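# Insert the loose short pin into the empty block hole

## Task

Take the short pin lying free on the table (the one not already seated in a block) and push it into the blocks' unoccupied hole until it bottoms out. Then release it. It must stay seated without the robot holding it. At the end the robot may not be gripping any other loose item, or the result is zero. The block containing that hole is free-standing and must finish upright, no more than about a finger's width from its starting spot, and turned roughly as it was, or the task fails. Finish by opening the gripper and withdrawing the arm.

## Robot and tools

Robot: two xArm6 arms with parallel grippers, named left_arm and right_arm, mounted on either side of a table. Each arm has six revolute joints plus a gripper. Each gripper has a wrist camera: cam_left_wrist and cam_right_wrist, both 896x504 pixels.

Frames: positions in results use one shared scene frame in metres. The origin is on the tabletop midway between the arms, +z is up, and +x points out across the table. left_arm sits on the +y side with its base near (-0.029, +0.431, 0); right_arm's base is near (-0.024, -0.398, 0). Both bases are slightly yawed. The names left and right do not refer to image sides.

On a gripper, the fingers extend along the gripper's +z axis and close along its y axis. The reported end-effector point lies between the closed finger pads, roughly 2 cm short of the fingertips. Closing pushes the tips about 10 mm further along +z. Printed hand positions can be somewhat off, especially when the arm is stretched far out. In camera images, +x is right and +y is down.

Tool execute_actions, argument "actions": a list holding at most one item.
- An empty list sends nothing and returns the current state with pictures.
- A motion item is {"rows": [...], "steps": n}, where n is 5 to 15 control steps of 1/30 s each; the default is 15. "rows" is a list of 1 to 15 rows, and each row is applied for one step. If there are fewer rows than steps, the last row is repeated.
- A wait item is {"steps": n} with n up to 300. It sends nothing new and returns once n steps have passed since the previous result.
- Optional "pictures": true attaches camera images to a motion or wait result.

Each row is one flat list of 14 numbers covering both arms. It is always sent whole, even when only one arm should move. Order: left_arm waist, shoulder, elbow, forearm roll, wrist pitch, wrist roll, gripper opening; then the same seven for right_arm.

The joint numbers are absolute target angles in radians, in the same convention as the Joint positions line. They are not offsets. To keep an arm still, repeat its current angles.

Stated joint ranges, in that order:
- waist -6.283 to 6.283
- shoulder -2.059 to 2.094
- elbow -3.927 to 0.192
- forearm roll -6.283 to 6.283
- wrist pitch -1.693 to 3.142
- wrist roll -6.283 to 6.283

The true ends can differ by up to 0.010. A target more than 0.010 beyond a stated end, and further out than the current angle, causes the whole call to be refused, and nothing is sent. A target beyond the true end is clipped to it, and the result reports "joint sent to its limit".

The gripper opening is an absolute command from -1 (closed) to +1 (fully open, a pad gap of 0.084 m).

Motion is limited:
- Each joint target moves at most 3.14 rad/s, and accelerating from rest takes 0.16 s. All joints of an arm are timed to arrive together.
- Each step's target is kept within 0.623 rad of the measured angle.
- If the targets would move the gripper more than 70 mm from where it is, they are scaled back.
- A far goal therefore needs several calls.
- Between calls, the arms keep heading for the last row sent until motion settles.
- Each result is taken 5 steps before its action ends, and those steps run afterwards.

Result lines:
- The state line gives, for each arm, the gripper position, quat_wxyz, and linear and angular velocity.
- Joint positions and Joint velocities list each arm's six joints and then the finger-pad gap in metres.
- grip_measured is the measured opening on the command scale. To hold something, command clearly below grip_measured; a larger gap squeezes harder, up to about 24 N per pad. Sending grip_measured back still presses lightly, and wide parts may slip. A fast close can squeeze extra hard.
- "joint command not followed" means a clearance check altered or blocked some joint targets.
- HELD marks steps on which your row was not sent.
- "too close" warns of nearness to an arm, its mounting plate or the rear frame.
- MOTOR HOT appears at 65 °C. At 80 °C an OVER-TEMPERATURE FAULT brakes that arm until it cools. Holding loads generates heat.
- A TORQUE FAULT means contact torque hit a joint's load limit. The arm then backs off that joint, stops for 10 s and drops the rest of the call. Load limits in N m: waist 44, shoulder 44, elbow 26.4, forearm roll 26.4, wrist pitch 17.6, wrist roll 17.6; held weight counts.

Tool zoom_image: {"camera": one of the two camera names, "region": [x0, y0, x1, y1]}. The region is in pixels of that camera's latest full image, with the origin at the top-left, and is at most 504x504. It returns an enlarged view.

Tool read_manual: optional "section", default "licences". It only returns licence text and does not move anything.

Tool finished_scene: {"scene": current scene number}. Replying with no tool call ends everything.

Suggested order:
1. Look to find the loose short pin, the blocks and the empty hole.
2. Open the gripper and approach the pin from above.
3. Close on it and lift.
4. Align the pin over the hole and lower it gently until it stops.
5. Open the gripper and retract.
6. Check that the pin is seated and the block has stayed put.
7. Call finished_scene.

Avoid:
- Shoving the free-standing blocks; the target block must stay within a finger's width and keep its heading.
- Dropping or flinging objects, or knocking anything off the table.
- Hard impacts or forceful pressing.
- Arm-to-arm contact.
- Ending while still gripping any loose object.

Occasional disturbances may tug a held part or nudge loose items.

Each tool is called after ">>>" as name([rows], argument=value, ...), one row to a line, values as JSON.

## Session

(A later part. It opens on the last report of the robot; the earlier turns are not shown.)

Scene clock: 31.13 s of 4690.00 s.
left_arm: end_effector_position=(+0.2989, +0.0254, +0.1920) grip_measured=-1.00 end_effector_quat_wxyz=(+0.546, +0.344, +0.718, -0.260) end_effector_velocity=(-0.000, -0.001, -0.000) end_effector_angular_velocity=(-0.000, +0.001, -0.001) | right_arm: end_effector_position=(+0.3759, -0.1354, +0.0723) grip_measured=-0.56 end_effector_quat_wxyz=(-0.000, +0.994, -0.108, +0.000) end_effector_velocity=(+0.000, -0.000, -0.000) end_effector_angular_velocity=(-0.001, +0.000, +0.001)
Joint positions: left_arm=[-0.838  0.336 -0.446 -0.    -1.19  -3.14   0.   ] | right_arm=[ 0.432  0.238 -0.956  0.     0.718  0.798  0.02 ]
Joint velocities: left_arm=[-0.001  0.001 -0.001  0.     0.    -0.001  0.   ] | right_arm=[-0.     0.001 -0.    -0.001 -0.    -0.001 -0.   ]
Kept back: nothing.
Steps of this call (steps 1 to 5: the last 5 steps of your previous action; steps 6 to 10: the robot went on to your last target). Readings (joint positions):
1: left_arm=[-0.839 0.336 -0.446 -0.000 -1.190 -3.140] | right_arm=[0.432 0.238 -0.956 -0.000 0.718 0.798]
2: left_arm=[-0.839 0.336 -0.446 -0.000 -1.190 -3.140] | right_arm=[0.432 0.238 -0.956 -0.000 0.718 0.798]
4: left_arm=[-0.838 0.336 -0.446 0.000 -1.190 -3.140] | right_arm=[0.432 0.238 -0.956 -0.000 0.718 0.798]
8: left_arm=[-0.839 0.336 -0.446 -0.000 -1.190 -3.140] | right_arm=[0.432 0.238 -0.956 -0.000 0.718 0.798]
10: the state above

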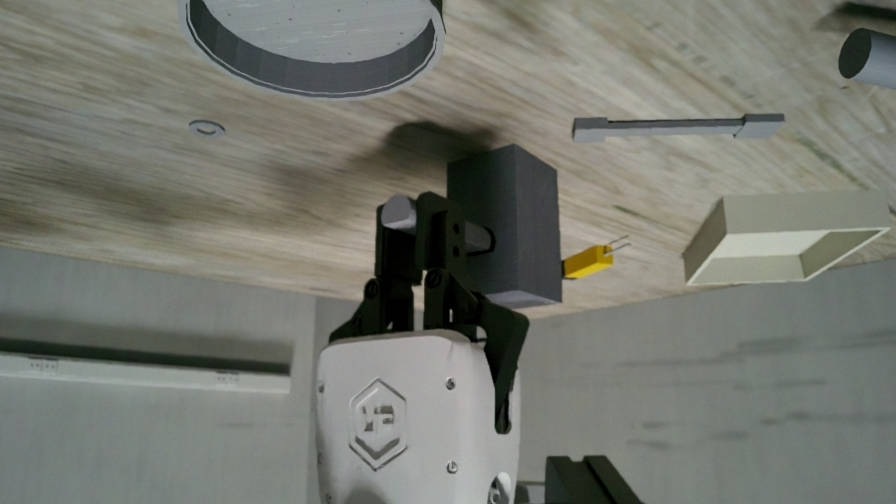

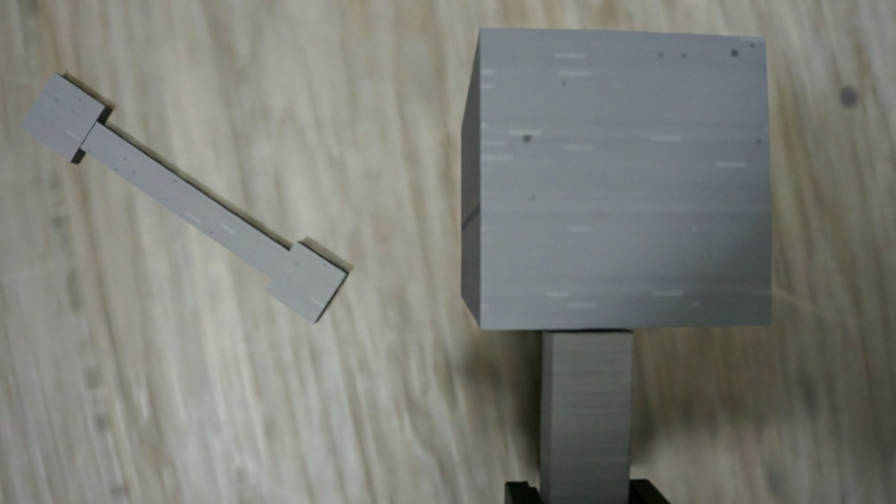

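>>> execute_actions([
  {"rows": [[-0.8385,0.3359,-0.4457,0,-1.1902,-3.14,-1, 0.4301,0.2404,-0.9591,0,0.7187,0.7963,-1],[-0.8385,0.3359,-0.4457,0,-1.1902,-3.14,-1, 0.4284,0.2427,-0.9624,0,0.7197,0.7946,-1],[-0.8385,0.3359,-0.4457,0,-1.1902,-3.14,-1, 0.4267,0.2451,-0.9658,0,0.7207,0.7929,-1],[-0.8385,0.3359,-0.4457,0,-1.1902,-3.14,-1, 0.4250,0.2474,-0.9691,0,0.7217,0.7912,-1],[-0.8385,0.3359,-0.4457,0,-1.1902,-3.14,-1, 0.4233,0.2498,-0.9725,0,0.7227,0.7895,-1],[-0.8385,0.3359,-0.4457,0,-1.1902,-3.14,-1, 0.4216,0.2521,-0.9759,0,0.7238,0.7878,-1],[-0.8385,0.3359,-0.4457,0,-1.1902,-3.14,-1, 0.4198,0.2545,-0.9792,0,0.7248,0.7860,-1],[-0.8385,0.3359,-0.4457,0,-1.1902,-3.14,-1, 0.4181,0.2568,-0.9826,0,0.7258,0.7843,-1],[-0.8385,0.3359,-0.4457,0,-1.1902,-3.14,-1, 0.4164,0.2592,-0.9859,0,0.7268,0.7826,-1],[-0.8385,0.3359,-0.4457,0,-1.1902,-3.14,-1, 0.4147,0.2615,-0.9893,0,0.7278,0.7809,-1],[-0.8385,0.3359,-0.4457,0,-1.1902,-3.14,-1, 0.4130,0.2639,-0.9926,0,0.7288,0.7792,-1],[-0.8385,0.3359,-0.4457,0,-1.1902,-3.14,-1, 0.4113,0.2662,-0.9960,0,0.7298,0.7775,-1]], "steps": 15},
])

>>> execute_actions([
  {"steps": 15},
], pictures=true)

>>> zoom_image(camera="cam_left_wrist", region=[380, 130, 580, 320])

Scene clock: 32.23 s of 4690.00 s.
left_arm: end_effector_position=(+0.2989, +0.0254, +0.1920) grip_measured=-1.00 end_effector_quat_wxyz=(+0.546, +0.344, +0.718, -0.260) end_effector_velocity=(+0.000, +0.000, +0.000) end_effector_angular_velocity=(+0.000, -0.001, +0.001) | right_arm: end_effector_position=(+0.3848, -0.1373, +0.0723) grip_measured=-0.56 end_effector_quat_wxyz=(-0.000, +0.994, -0.108, +0.000) end_effector_velocity=(+0.034, -0.008, +0.000) end_effector_angular_velocity=(+0.001, -0.000, -0.001)
Joint positions: left_arm=[-0.838  0.336 -0.446  0.    -1.19  -3.14   0.   ] | right_arm=[ 0.418  0.256 -0.982 -0.     0.726  0.785  0.02 ]
Joint velocities: left_arm=[ 0.001  0.001 -0.001  0.    -0.     0.001  0.   ] | right_arm=[-0.051  0.069 -0.1    0.001  0.03  -0.051 -0.   ]
Steps of this call (steps 1 to 15: the robot went on to your last target; steps 16 to 23: nothing new was sent; steps 24 to 33: the first 10 steps of this action). Readings (joint positions):
24: left_arm=[-0.839 0.336 -0.446 0.000 -1.190 -3.140] | right_arm=[0.432 0.238 -0.956 0.000 0.718 0.798]
25: left_arm=[-0.839 0.336 -0.446 -0.000 -1.190 -3.140] | right_arm=[0.431 0.239 -0.957 0.000 0.718 0.797]
27: left_arm=[-0.838 0.336 -0.446 -0.000 -1.190 -3.140] | right_arm=[0.429 0.243 -0.962 0.000 0.720 0.795]
31: left_arm=[-0.838 0.336 -0.446 0.000 -1.190 -3.140] | right_arm=[0.422 0.252 -0.975 -0.000 0.724 0.788]
33: the state above

Scene clock: 32.73 s of 4690.00 s.
left_arm: end_effector_position=(+0.2989, +0.0254, +0.1920) grip_measured=-1.00 end_effector_quat_wxyz=(+0.546, +0.344, +0.718, -0.260) end_effector_velocity=(+0.001, -0.000, +0.001) end_effector_angular_velocity=(-0.001, -0.002, +0.001) | right_arm: end_effector_position=(+0.3895, -0.1384, +0.0723) grip_measured=-0.56 end_effector_quat_wxyz=(+0.000, +0.994, -0.108, -0.000) end_effector_velocity=(+0.000, -0.000, -0.001) end_effector_angular_velocity=(+0.001, +0.001, -0.003)
Joint positions: left_arm=[-0.839  0.336 -0.446  0.    -1.19  -3.14   0.   ] | right_arm=[ 0.411  0.266 -0.996  0.     0.73   0.778  0.02 ]
Joint velocities: left_arm=[ 0.001 -0.002 -0.001  0.     0.     0.     0.   ] | right_arm=[-0.001  0.002 -0.     0.002 -0.001  0.     0.   ]
Kept back: nothing.
Steps of this call (steps 1 to 5: the last 5 steps of your previous action; steps 6 to 15: the robot went on to your last target). Readings (joint positions):
1: left_arm=[-0.839 0.336 -0.446 -0.000 -1.190 -3.140] | right_arm=[0.417 0.259 -0.985 -0.000 0.727 0.783]
2: left_arm=[-0.839 0.336 -0.446 -0.000 -1.190 -3.140] | right_arm=[0.415 0.261 -0.989 -0.000 0.728 0.781]
4: left_arm=[-0.839 0.336 -0.446 0.000 -1.190 -3.140] | right_arm=[0.412 0.265 -0.994 -0.000 0.729 0.779]
8: left_arm=[-0.839 0.336 -0.446 0.000 -1.190 -3.140] | right_arm=[0.411 0.266 -0.996 0.000 0.730 0.778]
15: the state above

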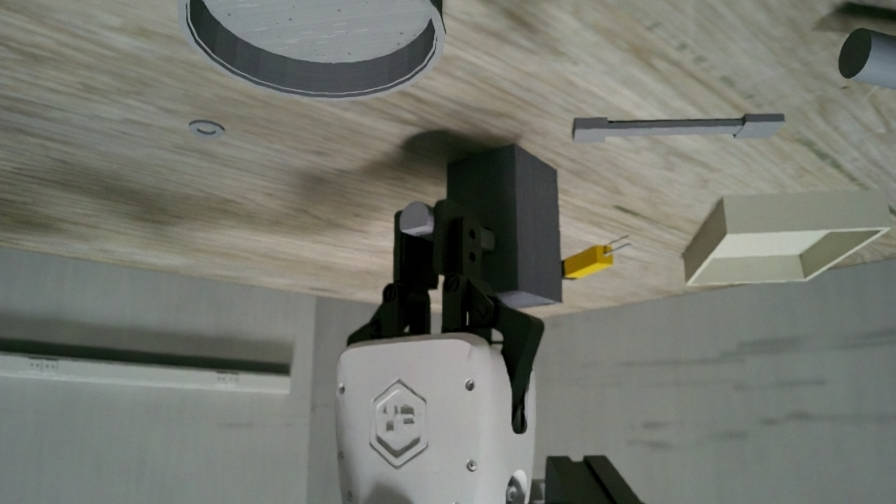

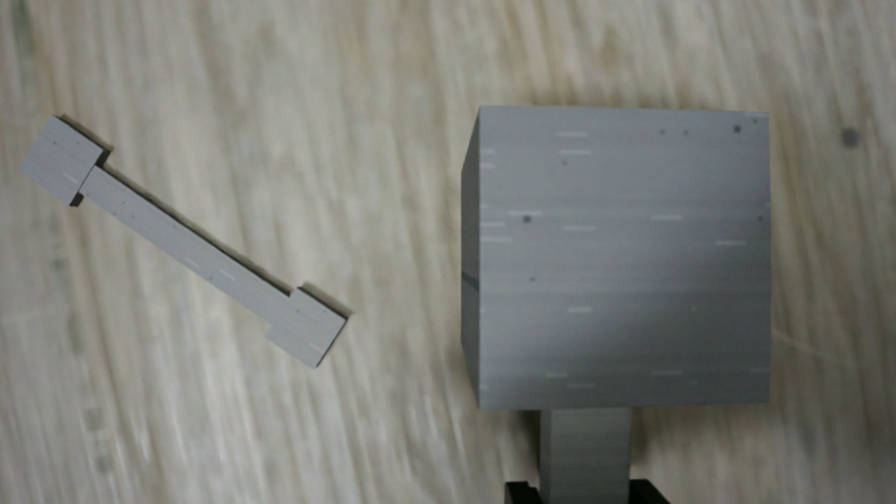

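Region (380, 130, 580, 320) of cam_left_wrist's 896x504 image, scaled by 2.520, with more detail than that image has; it fills the top 479 rows of this view, and the rest is white.

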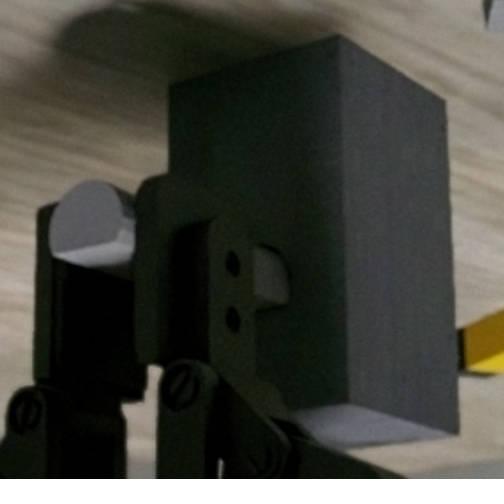

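>>> execute_actions([
  {"rows": [[-0.8385,0.3359,-0.4457,0,-1.1902,-3.14,-1, 0.4099,0.2683,-0.9990,0,0.7307,0.7761,-1],[-0.8385,0.3359,-0.4457,0,-1.1902,-3.14,-1, 0.4085,0.2703,-1.0020,0,0.7317,0.7747,-1],[-0.8385,0.3359,-0.4457,0,-1.1902,-3.14,-1, 0.4071,0.2724,-1.0050,0,0.7326,0.7733,-1],[-0.8385,0.3359,-0.4457,0,-1.1902,-3.14,-1, 0.4057,0.2744,-1.0079,0,0.7335,0.7719,-1],[-0.8385,0.3359,-0.4457,0,-1.1902,-3.14,-1, 0.4043,0.2765,-1.0109,0,0.7344,0.7705,-1],[-0.8385,0.3359,-0.4457,0,-1.1902,-3.14,-1, 0.4029,0.2785,-1.0139,0,0.7354,0.7691,-1],[-0.8385,0.3359,-0.4457,0,-1.1902,-3.14,-1, 0.4015,0.2806,-1.0169,0,0.7363,0.7677,-1],[-0.8385,0.3359,-0.4457,0,-1.1902,-3.14,-1, 0.4000,0.2827,-1.0199,0,0.7372,0.7662,-1]], "steps": 15},
])

>>> execute_actions([
  {"steps": 12},
], pictures=true)

Scene clock: 33.60 s of 4690.00 s.
left_arm: end_effector_position=(+0.2989, +0.0254, +0.1920) grip_measured=-1.00 end_effector_quat_wxyz=(+0.546, +0.344, +0.718, -0.260) end_effector_velocity=(-0.000, -0.000, +0.000) end_effector_angular_velocity=(+0.000, -0.002, -0.001) | right_arm: end_effector_position=(+0.3969, -0.1400, +0.0723) grip_measured=-0.56 end_effector_quat_wxyz=(-0.000, +0.994, -0.108, +0.000) end_effector_velocity=(+0.014, -0.004, -0.000) end_effector_angular_velocity=(+0.001, -0.000, -0.005)
Joint positions: left_arm=[-0.839  0.336 -0.446  0.    -1.19  -3.14   0.   ] | right_arm=[ 0.401  0.282 -1.018 -0.     0.737  0.767  0.02 ]
Joint velocities: left_arm=[-0.    -0.001  0.     0.    -0.     0.001  0.   ] | right_arm=[-0.022  0.029 -0.041  0.001  0.011 -0.019  0.   ]
Steps of this call (steps 1 to 15: the robot went on to your last target; step 16: nothing new was sent; steps 17 to 26: the first 10 steps of this action). Readings (joint positions):
17: left_arm=[-0.838 0.336 -0.446 0.000 -1.190 -3.140] | right_arm=[0.411 0.266 -0.996 0.000 0.730 0.777]
18: left_arm=[-0.839 0.336 -0.446 0.000 -1.190 -3.140] | right_arm=[0.411 0.267 -0.997 0.000 0.730 0.777]
20: left_arm=[-0.838 0.336 -0.446 0.000 -1.190 -3.140] | right_arm=[0.409 0.270 -1.002 0.000 0.732 0.775]
24: left_arm=[-0.838 0.336 -0.446 0.000 -1.190 -3.140] | right_arm=[0.403 0.278 -1.014 -0.000 0.735 0.769]
26: the state above

Scene clock: 34.00 s of 4690.00 s.
left_arm: end_effector_position=(+0.2989, +0.0254, +0.1920) grip_measured=-1.00 end_effector_quat_wxyz=(+0.546, +0.344, +0.718, -0.260) end_effector_velocity=(-0.000, -0.000, +0.001) end_effector_angular_velocity=(-0.001, -0.001, -0.000) | right_arm: end_effector_position=(+0.3973, -0.1400, +0.0723) grip_measured=-0.56 end_effector_quat_wxyz=(+0.000, +0.994, -0.108, -0.000) end_effector_velocity=(+0.000, -0.000, -0.001) end_effector_angular_velocity=(-0.001, +0.001, +0.000)
Joint positions: left_arm=[-0.838  0.336 -0.446 -0.    -1.19  -3.14   0.   ] | right_arm=[ 0.4    0.283 -1.02   0.     0.737  0.766  0.02 ]
Joint velocities: left_arm=[-0.    -0.002  0.     0.     0.     0.     0.   ] | right_arm=[-0.     0.002 -0.    -0.    -0.    -0.    -0.   ]
Kept back: nothing.
Steps of this call (steps 1 to 5: the last 5 steps of your previous action; steps 6 to 12: the robot went on to your last target). Readings (joint positions):
1: left_arm=[-0.838 0.336 -0.446 -0.000 -1.190 -3.140] | right_arm=[0.400 0.282 -1.019 -0.000 0.737 0.767]
2: left_arm=[-0.839 0.336 -0.446 0.000 -1.190 -3.140] | right_arm=[0.400 0.282 -1.020 -0.000 0.737 0.766]
4: left_arm=[-0.839 0.336 -0.446 0.000 -1.190 -3.140] | right_arm=[0.400 0.283 -1.020 0.000 0.737 0.766]
8: left_arm=[-0.838 0.336 -0.446 0.000 -1.190 -3.140] | right_arm=[0.400 0.283 -1.020 0.000 0.737 0.766]
12: the state above

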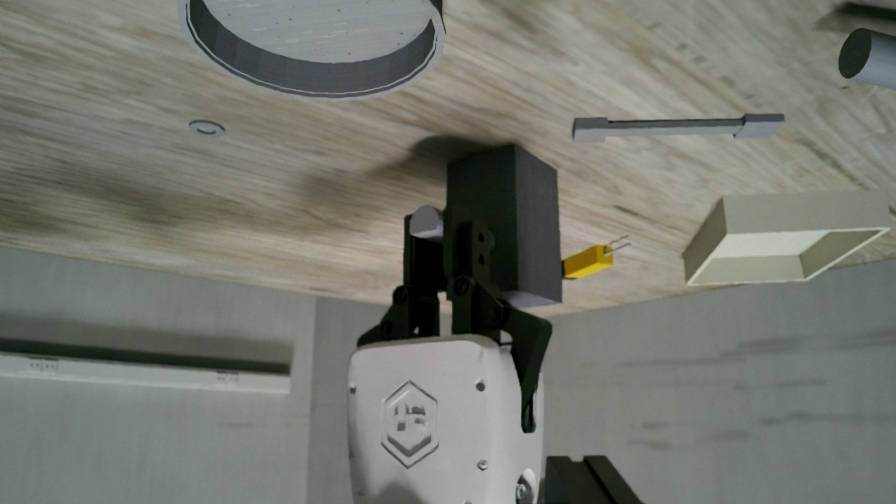

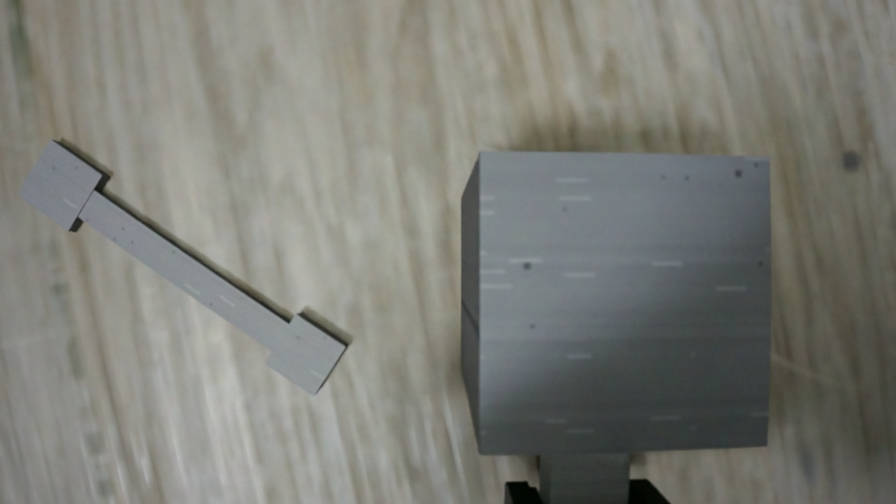

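>>> execute_actions([
  {"rows": [[-0.8385,0.3359,-0.4457,0,-1.1902,-3.14,-1, 0.3993,0.2837,-1.0214,0,0.7377,0.7655,-1],[-0.8385,0.3359,-0.4457,0,-1.1902,-3.14,-1, 0.3986,0.2847,-1.0229,0,0.7382,0.7648,-1],[-0.8385,0.3359,-0.4457,0,-1.1902,-3.14,-1, 0.3979,0.2858,-1.0244,0,0.7386,0.7641,-1],[-0.8385,0.3359,-0.4457,0,-1.1902,-3.14,-1, 0.3972,0.2868,-1.0259,0,0.7391,0.7634,-1],[-0.8385,0.3359,-0.4457,0,-1.1902,-3.14,-1, 0.3965,0.2878,-1.0274,0,0.7396,0.7627,-1],[-0.8385,0.3359,-0.4457,0,-1.1902,-3.14,-1, 0.3958,0.2888,-1.0288,0,0.7400,0.7620,-1],[-0.8385,0.3359,-0.4457,0,-1.1902,-3.14,-1, 0.3951,0.2899,-1.0303,0,0.7405,0.7613,-1],[-0.8385,0.3359,-0.4457,0,-1.1902,-3.14,-1, 0.3944,0.2909,-1.0318,0,0.7409,0.7606,-1]], "steps": 15},
])

>>> execute_actions([
  {"steps": 12},
], pictures=true)

Scene clock: 34.73 s of 4690.00 s.
left_arm: end_effector_position=(+0.2989, +0.0254, +0.1920) grip_measured=-1.00 end_effector_quat_wxyz=(+0.546, +0.344, +0.718, -0.260) end_effector_velocity=(-0.001, -0.000, -0.000) end_effector_angular_velocity=(+0.000, +0.001, -0.001) | right_arm: end_effector_position=(+0.4007, -0.1408, +0.0723) grip_measured=-0.56 end_effector_quat_wxyz=(+0.000, +0.994, -0.108, -0.000) end_effector_velocity=(+0.008, -0.002, -0.001) end_effector_angular_velocity=(+0.001, -0.002, -0.003)
Joint positions: left_arm=[-0.839  0.336 -0.446 -0.    -1.19  -3.14   0.   ] | right_arm=[ 0.395  0.29  -1.031  0.     0.741  0.761  0.02 ]
Joint velocities: left_arm=[-0.001 -0.001  0.001  0.     0.    -0.     0.   ] | right_arm=[-0.012  0.017 -0.02  -0.     0.002 -0.009  0.   ]
Steps of this call (steps 1 to 12: the robot went on to your last target; steps 13 to 22: the first 10 steps of this action). Readings (joint positions):
13: left_arm=[-0.839 0.336 -0.446 -0.000 -1.190 -3.140] | right_arm=[0.400 0.283 -1.020 0.000 0.737 0.766]
14: left_arm=[-0.838 0.336 -0.446 -0.000 -1.190 -3.140] | right_arm=[0.400 0.283 -1.021 0.000 0.737 0.766]
16: left_arm=[-0.839 0.336 -0.446 0.000 -1.190 -3.140] | right_arm=[0.399 0.285 -1.023 0.000 0.738 0.765]
20: left_arm=[-0.839 0.336 -0.446 0.000 -1.190 -3.140] | right_arm=[0.396 0.289 -1.028 0.000 0.740 0.762]
22: the state above

Scene clock: 35.13 s of 4690.00 s.
left_arm: end_effector_position=(+0.2989, +0.0254, +0.1920) grip_measured=-1.00 end_effector_quat_wxyz=(+0.546, +0.344, +0.718, -0.260) end_effector_velocity=(+0.000, +0.001, -0.000) end_effector_angular_velocity=(+0.001, +0.000, +0.001) | right_arm: end_effector_position=(+0.4012, -0.1409, +0.0723) grip_measured=-0.56 end_effector_quat_wxyz=(+0.000, +0.994, -0.108, -0.000) end_effector_velocity=(+0.000, -0.001, -0.001) end_effector_angular_velocity=(-0.001, +0.000, -0.001)
Joint positions: left_arm=[-0.838  0.336 -0.446 -0.    -1.19  -3.14   0.   ] | right_arm=[ 0.395  0.291 -1.032  0.     0.741  0.761  0.02 ]
Joint velocities: left_arm=[ 0.001 -0.001  0.001  0.     0.001  0.001  0.   ] | right_arm=[-0.001  0.002 -0.    -0.001 -0.001  0.    -0.   ]
Kept back: nothing.
Steps of this call (steps 1 to 5: the last 5 steps of your previous action; steps 6 to 12: the robot went on to your last target). Readings (joint positions):
1: left_arm=[-0.839 0.336 -0.446 0.000 -1.190 -3.140] | right_arm=[0.395 0.290 -1.031 0.000 0.741 0.761]
2: left_arm=[-0.839 0.336 -0.446 -0.000 -1.190 -3.140] | right_arm=[0.395 0.291 -1.031 0.000 0.741 0.761]
4: left_arm=[-0.839 0.336 -0.446 0.000 -1.190 -3.140] | right_arm=[0.395 0.291 -1.032 0.000 0.741 0.761]
8: left_arm=[-0.839 0.336 -0.446 -0.000 -1.190 -3.140] | right_arm=[0.395 0.291 -1.032 0.000 0.741 0.761]
12: the state above

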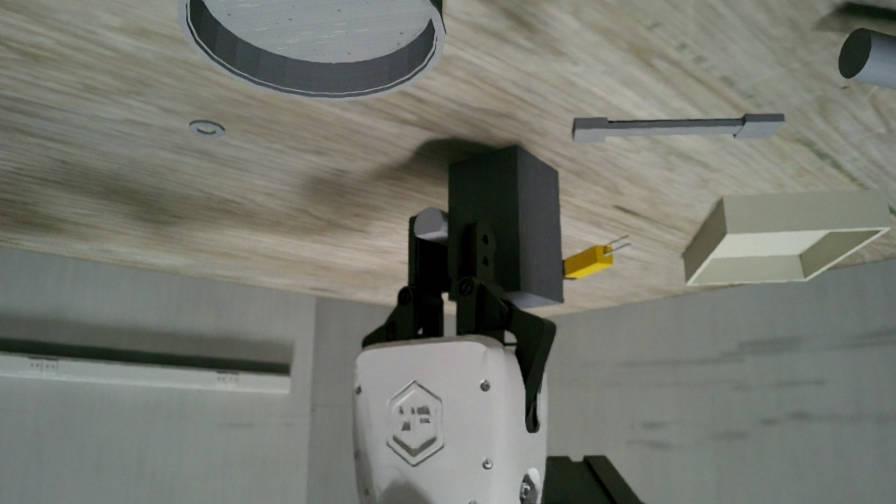

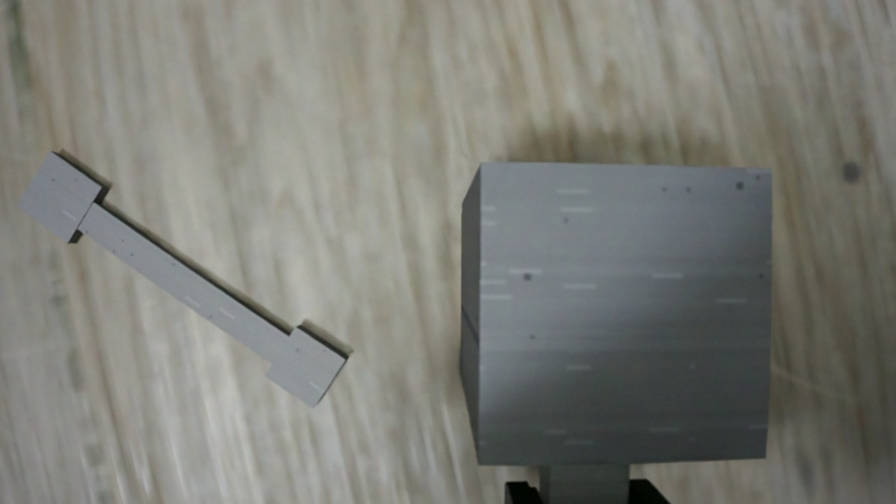

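>>> execute_actions([
  {"rows": [[-0.8385,0.3359,-0.4457,0,-1.1902,-3.14,-1, 0.3944,0.2909,-1.0318,0,0.7409,0.7606,-0.55],[-0.8385,0.3359,-0.4457,0,-1.1902,-3.14,-1, 0.3944,0.2909,-1.0318,0,0.7409,0.7606,-0.5],[-0.8385,0.3359,-0.4457,0,-1.1902,-3.14,-1, 0.3944,0.2909,-1.0318,0,0.7409,0.7606,-0.4],[-0.8385,0.3359,-0.4457,0,-1.1902,-3.14,-1, 0.3944,0.2909,-1.0318,0,0.7409,0.7606,-0.2],[-0.8385,0.3359,-0.4457,0,-1.1902,-3.14,-1, 0.3944,0.2909,-1.0318,0,0.7409,0.7606,0.0]], "steps": 12},
])

>>> execute_actions([
  {"rows": [[-0.8385,0.3359,-0.4457,0,-1.1902,-3.14,-1, 0.3944,0.2709,-1.0378,0,0.7669,0.7606,0.0],[-0.8385,0.3359,-0.4457,0,-1.1902,-3.14,-1, 0.3944,0.2509,-1.0450,0,0.7941,0.7606,0.0],[-0.8385,0.3359,-0.4457,0,-1.1902,-3.14,-1, 0.3944,0.2309,-1.0530,0,0.8221,0.7606,0.0],[-0.8385,0.3359,-0.4457,0,-1.1902,-3.14,-1, 0.3944,0.2050,-1.0620,0,0.8570,0.7606,0.0],[-0.8385,0.3359,-0.4457,0,-1.1902,-3.14,-1, 0.3944,0.1700,-1.0700,0,0.9000,0.7606,0.0],[-0.8385,0.3359,-0.4457,0,-1.1902,-3.14,-1, 0.3944,0.1200,-1.0700,0,0.9500,0.7606,0.0],[-0.8385,0.3359,-0.4457,0,-1.1902,-3.14,-1, 0.3944,0.0500,-1.0700,0,1.0200,0.7606,0.0]], "steps": 15},
])

>>> execute_actions([
  {"steps": 15},
], pictures=true)

Scene clock: 35.90 s of 4690.00 s.
left_arm: end_effector_position=(+0.2989, +0.0254, +0.1920) grip_measured=-1.00 end_effector_quat_wxyz=(+0.546, +0.344, +0.718, -0.260) end_effector_velocity=(-0.000, +0.000, -0.001) end_effector_angular_velocity=(+0.001, +0.001, +0.000) | right_arm: end_effector_position=(+0.4018, -0.1410, +0.0726) grip_measured=-0.02 end_effector_quat_wxyz=(-0.000, +0.994, -0.108, +0.001) end_effector_velocity=(-0.002, +0.000, -0.001) end_effector_angular_velocity=(-0.001, +0.004, +0.001)
Joint positions: left_arm=[-0.839  0.336 -0.446  0.    -1.19  -3.14   0.   ] | right_arm=[ 0.394  0.291 -1.032 -0.     0.74   0.761  0.043]
Joint velocities: left_arm=[ 0.     0.001  0.001  0.    -0.     0.     0.   ] | right_arm=[ 0.002 -0.001  0.003  0.002  0.002  0.     0.022]
Steps of this call (steps 1 to 15: the robot went on to your last target; step 16: nothing new was sent; steps 17 to 23: the first 7 steps of this action). Readings (joint positions):
17: left_arm=[-0.839 0.336 -0.446 0.000 -1.190 -3.140] | right_arm=[0.394 0.291 -1.032 0.000 0.741 0.761]
18: left_arm=[-0.839 0.336 -0.446 -0.000 -1.190 -3.140] | right_arm=[0.394 0.291 -1.032 0.000 0.741 0.761]
20: left_arm=[-0.839 0.336 -0.446 0.000 -1.190 -3.140] | right_arm=[0.394 0.291 -1.032 -0.000 0.740 0.761]
23: the state above

Scene clock: 36.40 s of 4690.00 s.
left_arm: end_effector_position=(+0.2989, +0.0254, +0.1920) grip_measured=-1.00 end_effector_quat_wxyz=(+0.546, +0.344, +0.718, -0.260) end_effector_velocity=(-0.000, +0.000, -0.001) end_effector_angular_velocity=(+0.001, +0.002, +0.000) | right_arm: end_effector_position=(+0.3898, -0.1479, +0.1717) grip_measured=-0.01 end_effector_quat_wxyz=(-0.003, +0.994, -0.108, +0.003) end_effector_velocity=(-0.053, -0.031, +0.411) end_effector_angular_velocity=(+0.122, -0.203, +0.002)
Joint positions: left_arm=[-0.838  0.336 -0.446  0.    -1.19  -3.14   0.   ] | right_arm=[ 0.394  0.083 -1.072 -0.     0.98   0.761  0.044]
Joint velocities: left_arm=[-0.     0.002  0.001 -0.    -0.    -0.001  0.   ] | right_arm=[ 0.002 -0.871 -0.119 -0.001  0.753  0.     0.   ]
Steps of this call (steps 1 to 5: the last 5 steps of your previous action; steps 6 to 15: the first 10 steps of this action). Readings (joint positions):
6: left_arm=[-0.839 0.336 -0.446 -0.000 -1.190 -3.140] | right_arm=[0.394 0.290 -1.032 -0.000 0.742 0.761]
7: left_arm=[-0.839 0.336 -0.446 0.000 -1.190 -3.140] | right_arm=[0.394 0.286 -1.032 -0.000 0.750 0.761]
9: left_arm=[-0.838 0.336 -0.446 -0.000 -1.190 -3.140] | right_arm=[0.394 0.262 -1.039 0.000 0.786 0.761]
13: left_arm=[-0.839 0.336 -0.446 0.000 -1.190 -3.140] | right_arm=[0.394 0.156 -1.066 -0.000 0.911 0.761]
15: the state above

Scene clock: 36.90 s of 4690.00 s.
left_arm: end_effector_position=(+0.2989, +0.0254, +0.1920) grip_measured=-1.00 end_effector_quat_wxyz=(+0.546, +0.344, +0.718, -0.260) end_effector_velocity=(+0.000, -0.000, +0.001) end_effector_angular_velocity=(-0.001, -0.001, +0.000) | right_arm: end_effector_position=(+0.3831, -0.1519, +0.1834) grip_measured=-0.01 end_effector_quat_wxyz=(+0.000, +0.994, -0.108, -0.000) end_effector_velocity=(+0.000, +0.001, +0.002) end_effector_angular_velocity=(+0.004, -0.003, -0.000)
Joint positions: left_arm=[-0.838  0.336 -0.446  0.    -1.19  -3.14   0.   ] | right_arm=[ 0.394  0.051 -1.07   0.     1.02   0.761  0.044]
Joint velocities: left_arm=[-0.    -0.001 -0.    -0.    -0.001  0.     0.   ] | right_arm=[-0.    -0.004 -0.001  0.002  0.001 -0.001  0.   ]
Kept back: nothing.
Steps of this call (steps 1 to 5: the last 5 steps of your previous action; steps 6 to 15: the robot went on to your last target). Readings (joint positions):
1: left_arm=[-0.838 0.336 -0.446 -0.000 -1.190 -3.140] | right_arm=[0.394 0.061 -1.076 -0.000 0.999 0.761]
2: left_arm=[-0.838 0.336 -0.446 -0.000 -1.190 -3.140] | right_arm=[0.395 0.050 -1.078 -0.000 1.008 0.761]
4: left_arm=[-0.839 0.336 -0.446 -0.000 -1.190 -3.140] | right_arm=[0.394 0.048 -1.073 -0.000 1.017 0.761]
8: left_arm=[-0.839 0.336 -0.446 -0.000 -1.190 -3.140] | right_arm=[0.394 0.053 -1.067 0.000 1.020 0.761]
15: the state above

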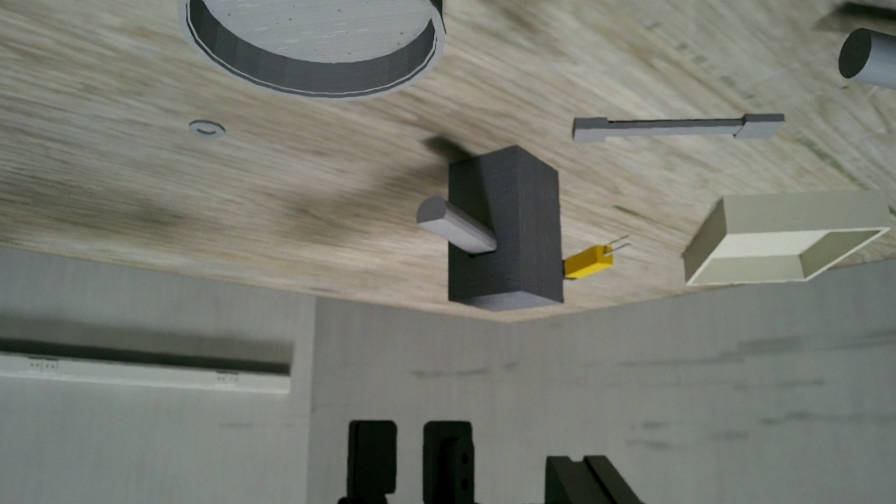

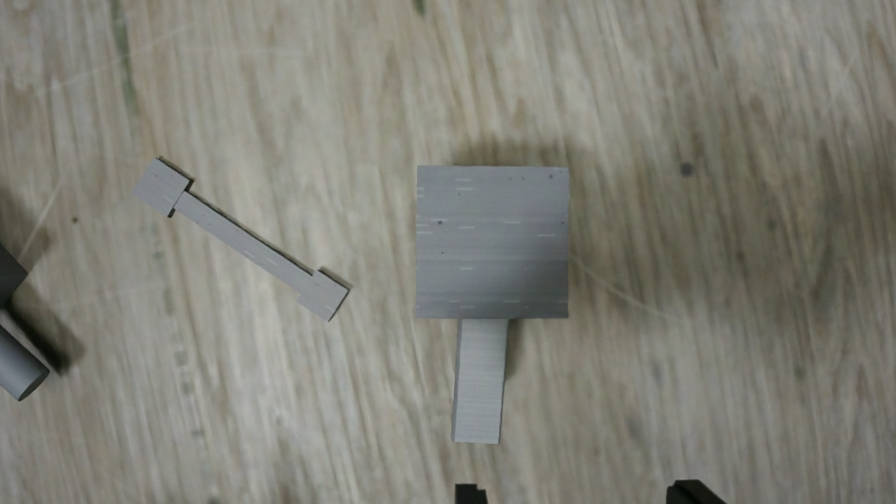

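>>> execute_actions(actions=[])

>>> zoom_image(camera="cam_left_wrist", region=[400, 140, 570, 310])

Scene clock: 37.27 s of 4690.00 s.
left_arm: end_effector_position=(+0.2989, +0.0254, +0.1920) grip_measured=-1.00 end_effector_quat_wxyz=(+0.546, +0.344, +0.718, -0.260) end_effector_velocity=(+0.000, +0.000, -0.001) end_effector_angular_velocity=(+0.002, +0.002, +0.001) | right_arm: end_effector_position=(+0.3832, -0.1519, +0.1837) grip_measured=-0.01 end_effector_quat_wxyz=(+0.000, +0.994, -0.108, -0.000) end_effector_velocity=(-0.000, -0.000, -0.000) end_effector_angular_velocity=(-0.000, +0.001, -0.000)
Joint positions: left_arm=[-0.839  0.336 -0.446 -0.    -1.19  -3.14   0.   ] | right_arm=[ 0.394  0.05  -1.07   0.     1.02   0.761  0.044]
Joint velocities: left_arm=[ 0.001  0.003 -0.     0.     0.    -0.     0.   ] | right_arm=[-0.     0.001 -0.     0.     0.    -0.001  0.   ]
Kept back: nothing.
Steps of this call (steps 1 to 11: the robot went on to your last target). Readings (joint positions):
1: left_arm=[-0.838 0.336 -0.446 -0.000 -1.190 -3.140] | right_arm=[0.394 0.051 -1.070 0.000 1.020 0.761]
2: left_arm=[-0.839 0.336 -0.446 0.000 -1.190 -3.140] | right_arm=[0.394 0.050 -1.070 0.000 1.020 0.761]
4: left_arm=[-0.838 0.336 -0.446 0.000 -1.190 -3.140] | right_arm=[0.394 0.050 -1.070 0.000 1.020 0.761]
8: left_arm=[-0.839 0.336 -0.446 0.000 -1.190 -3.140] | right_arm=[0.394 0.050 -1.070 0.000 1.020 0.761]
11: the state above

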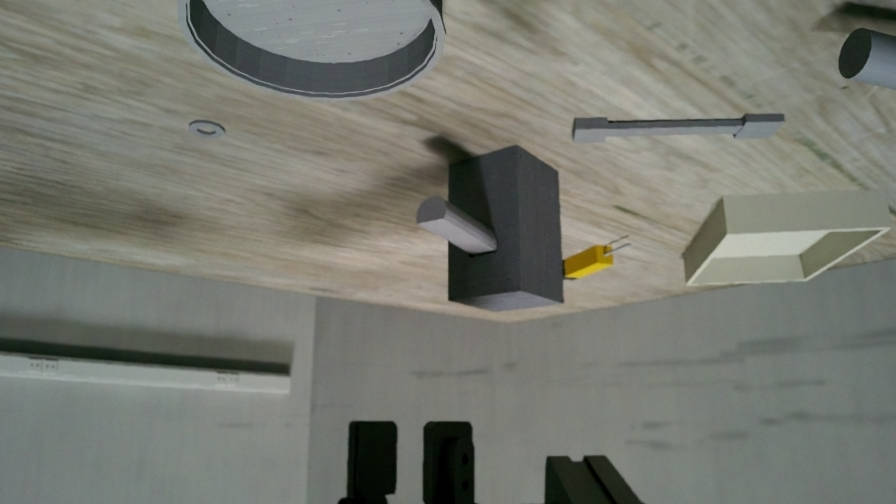

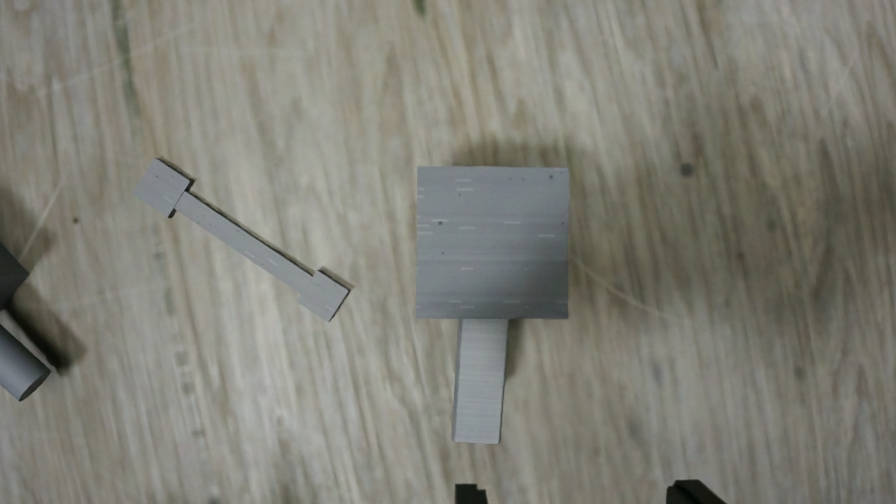

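Region (400, 140, 570, 310) of cam_left_wrist's 896x504 image, scaled by 2.965, with more detail than that image has.

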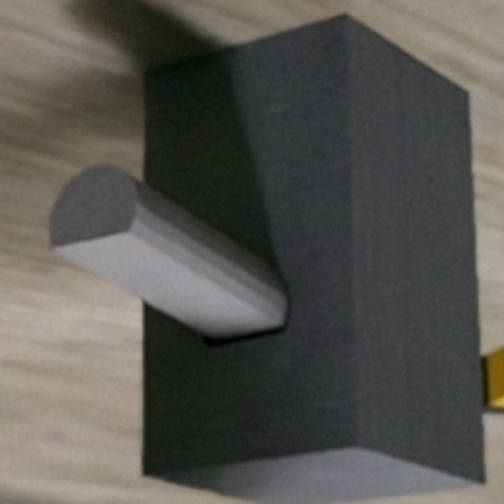

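>>> finished_scene(scene=1)

The scene is finished: the task was done.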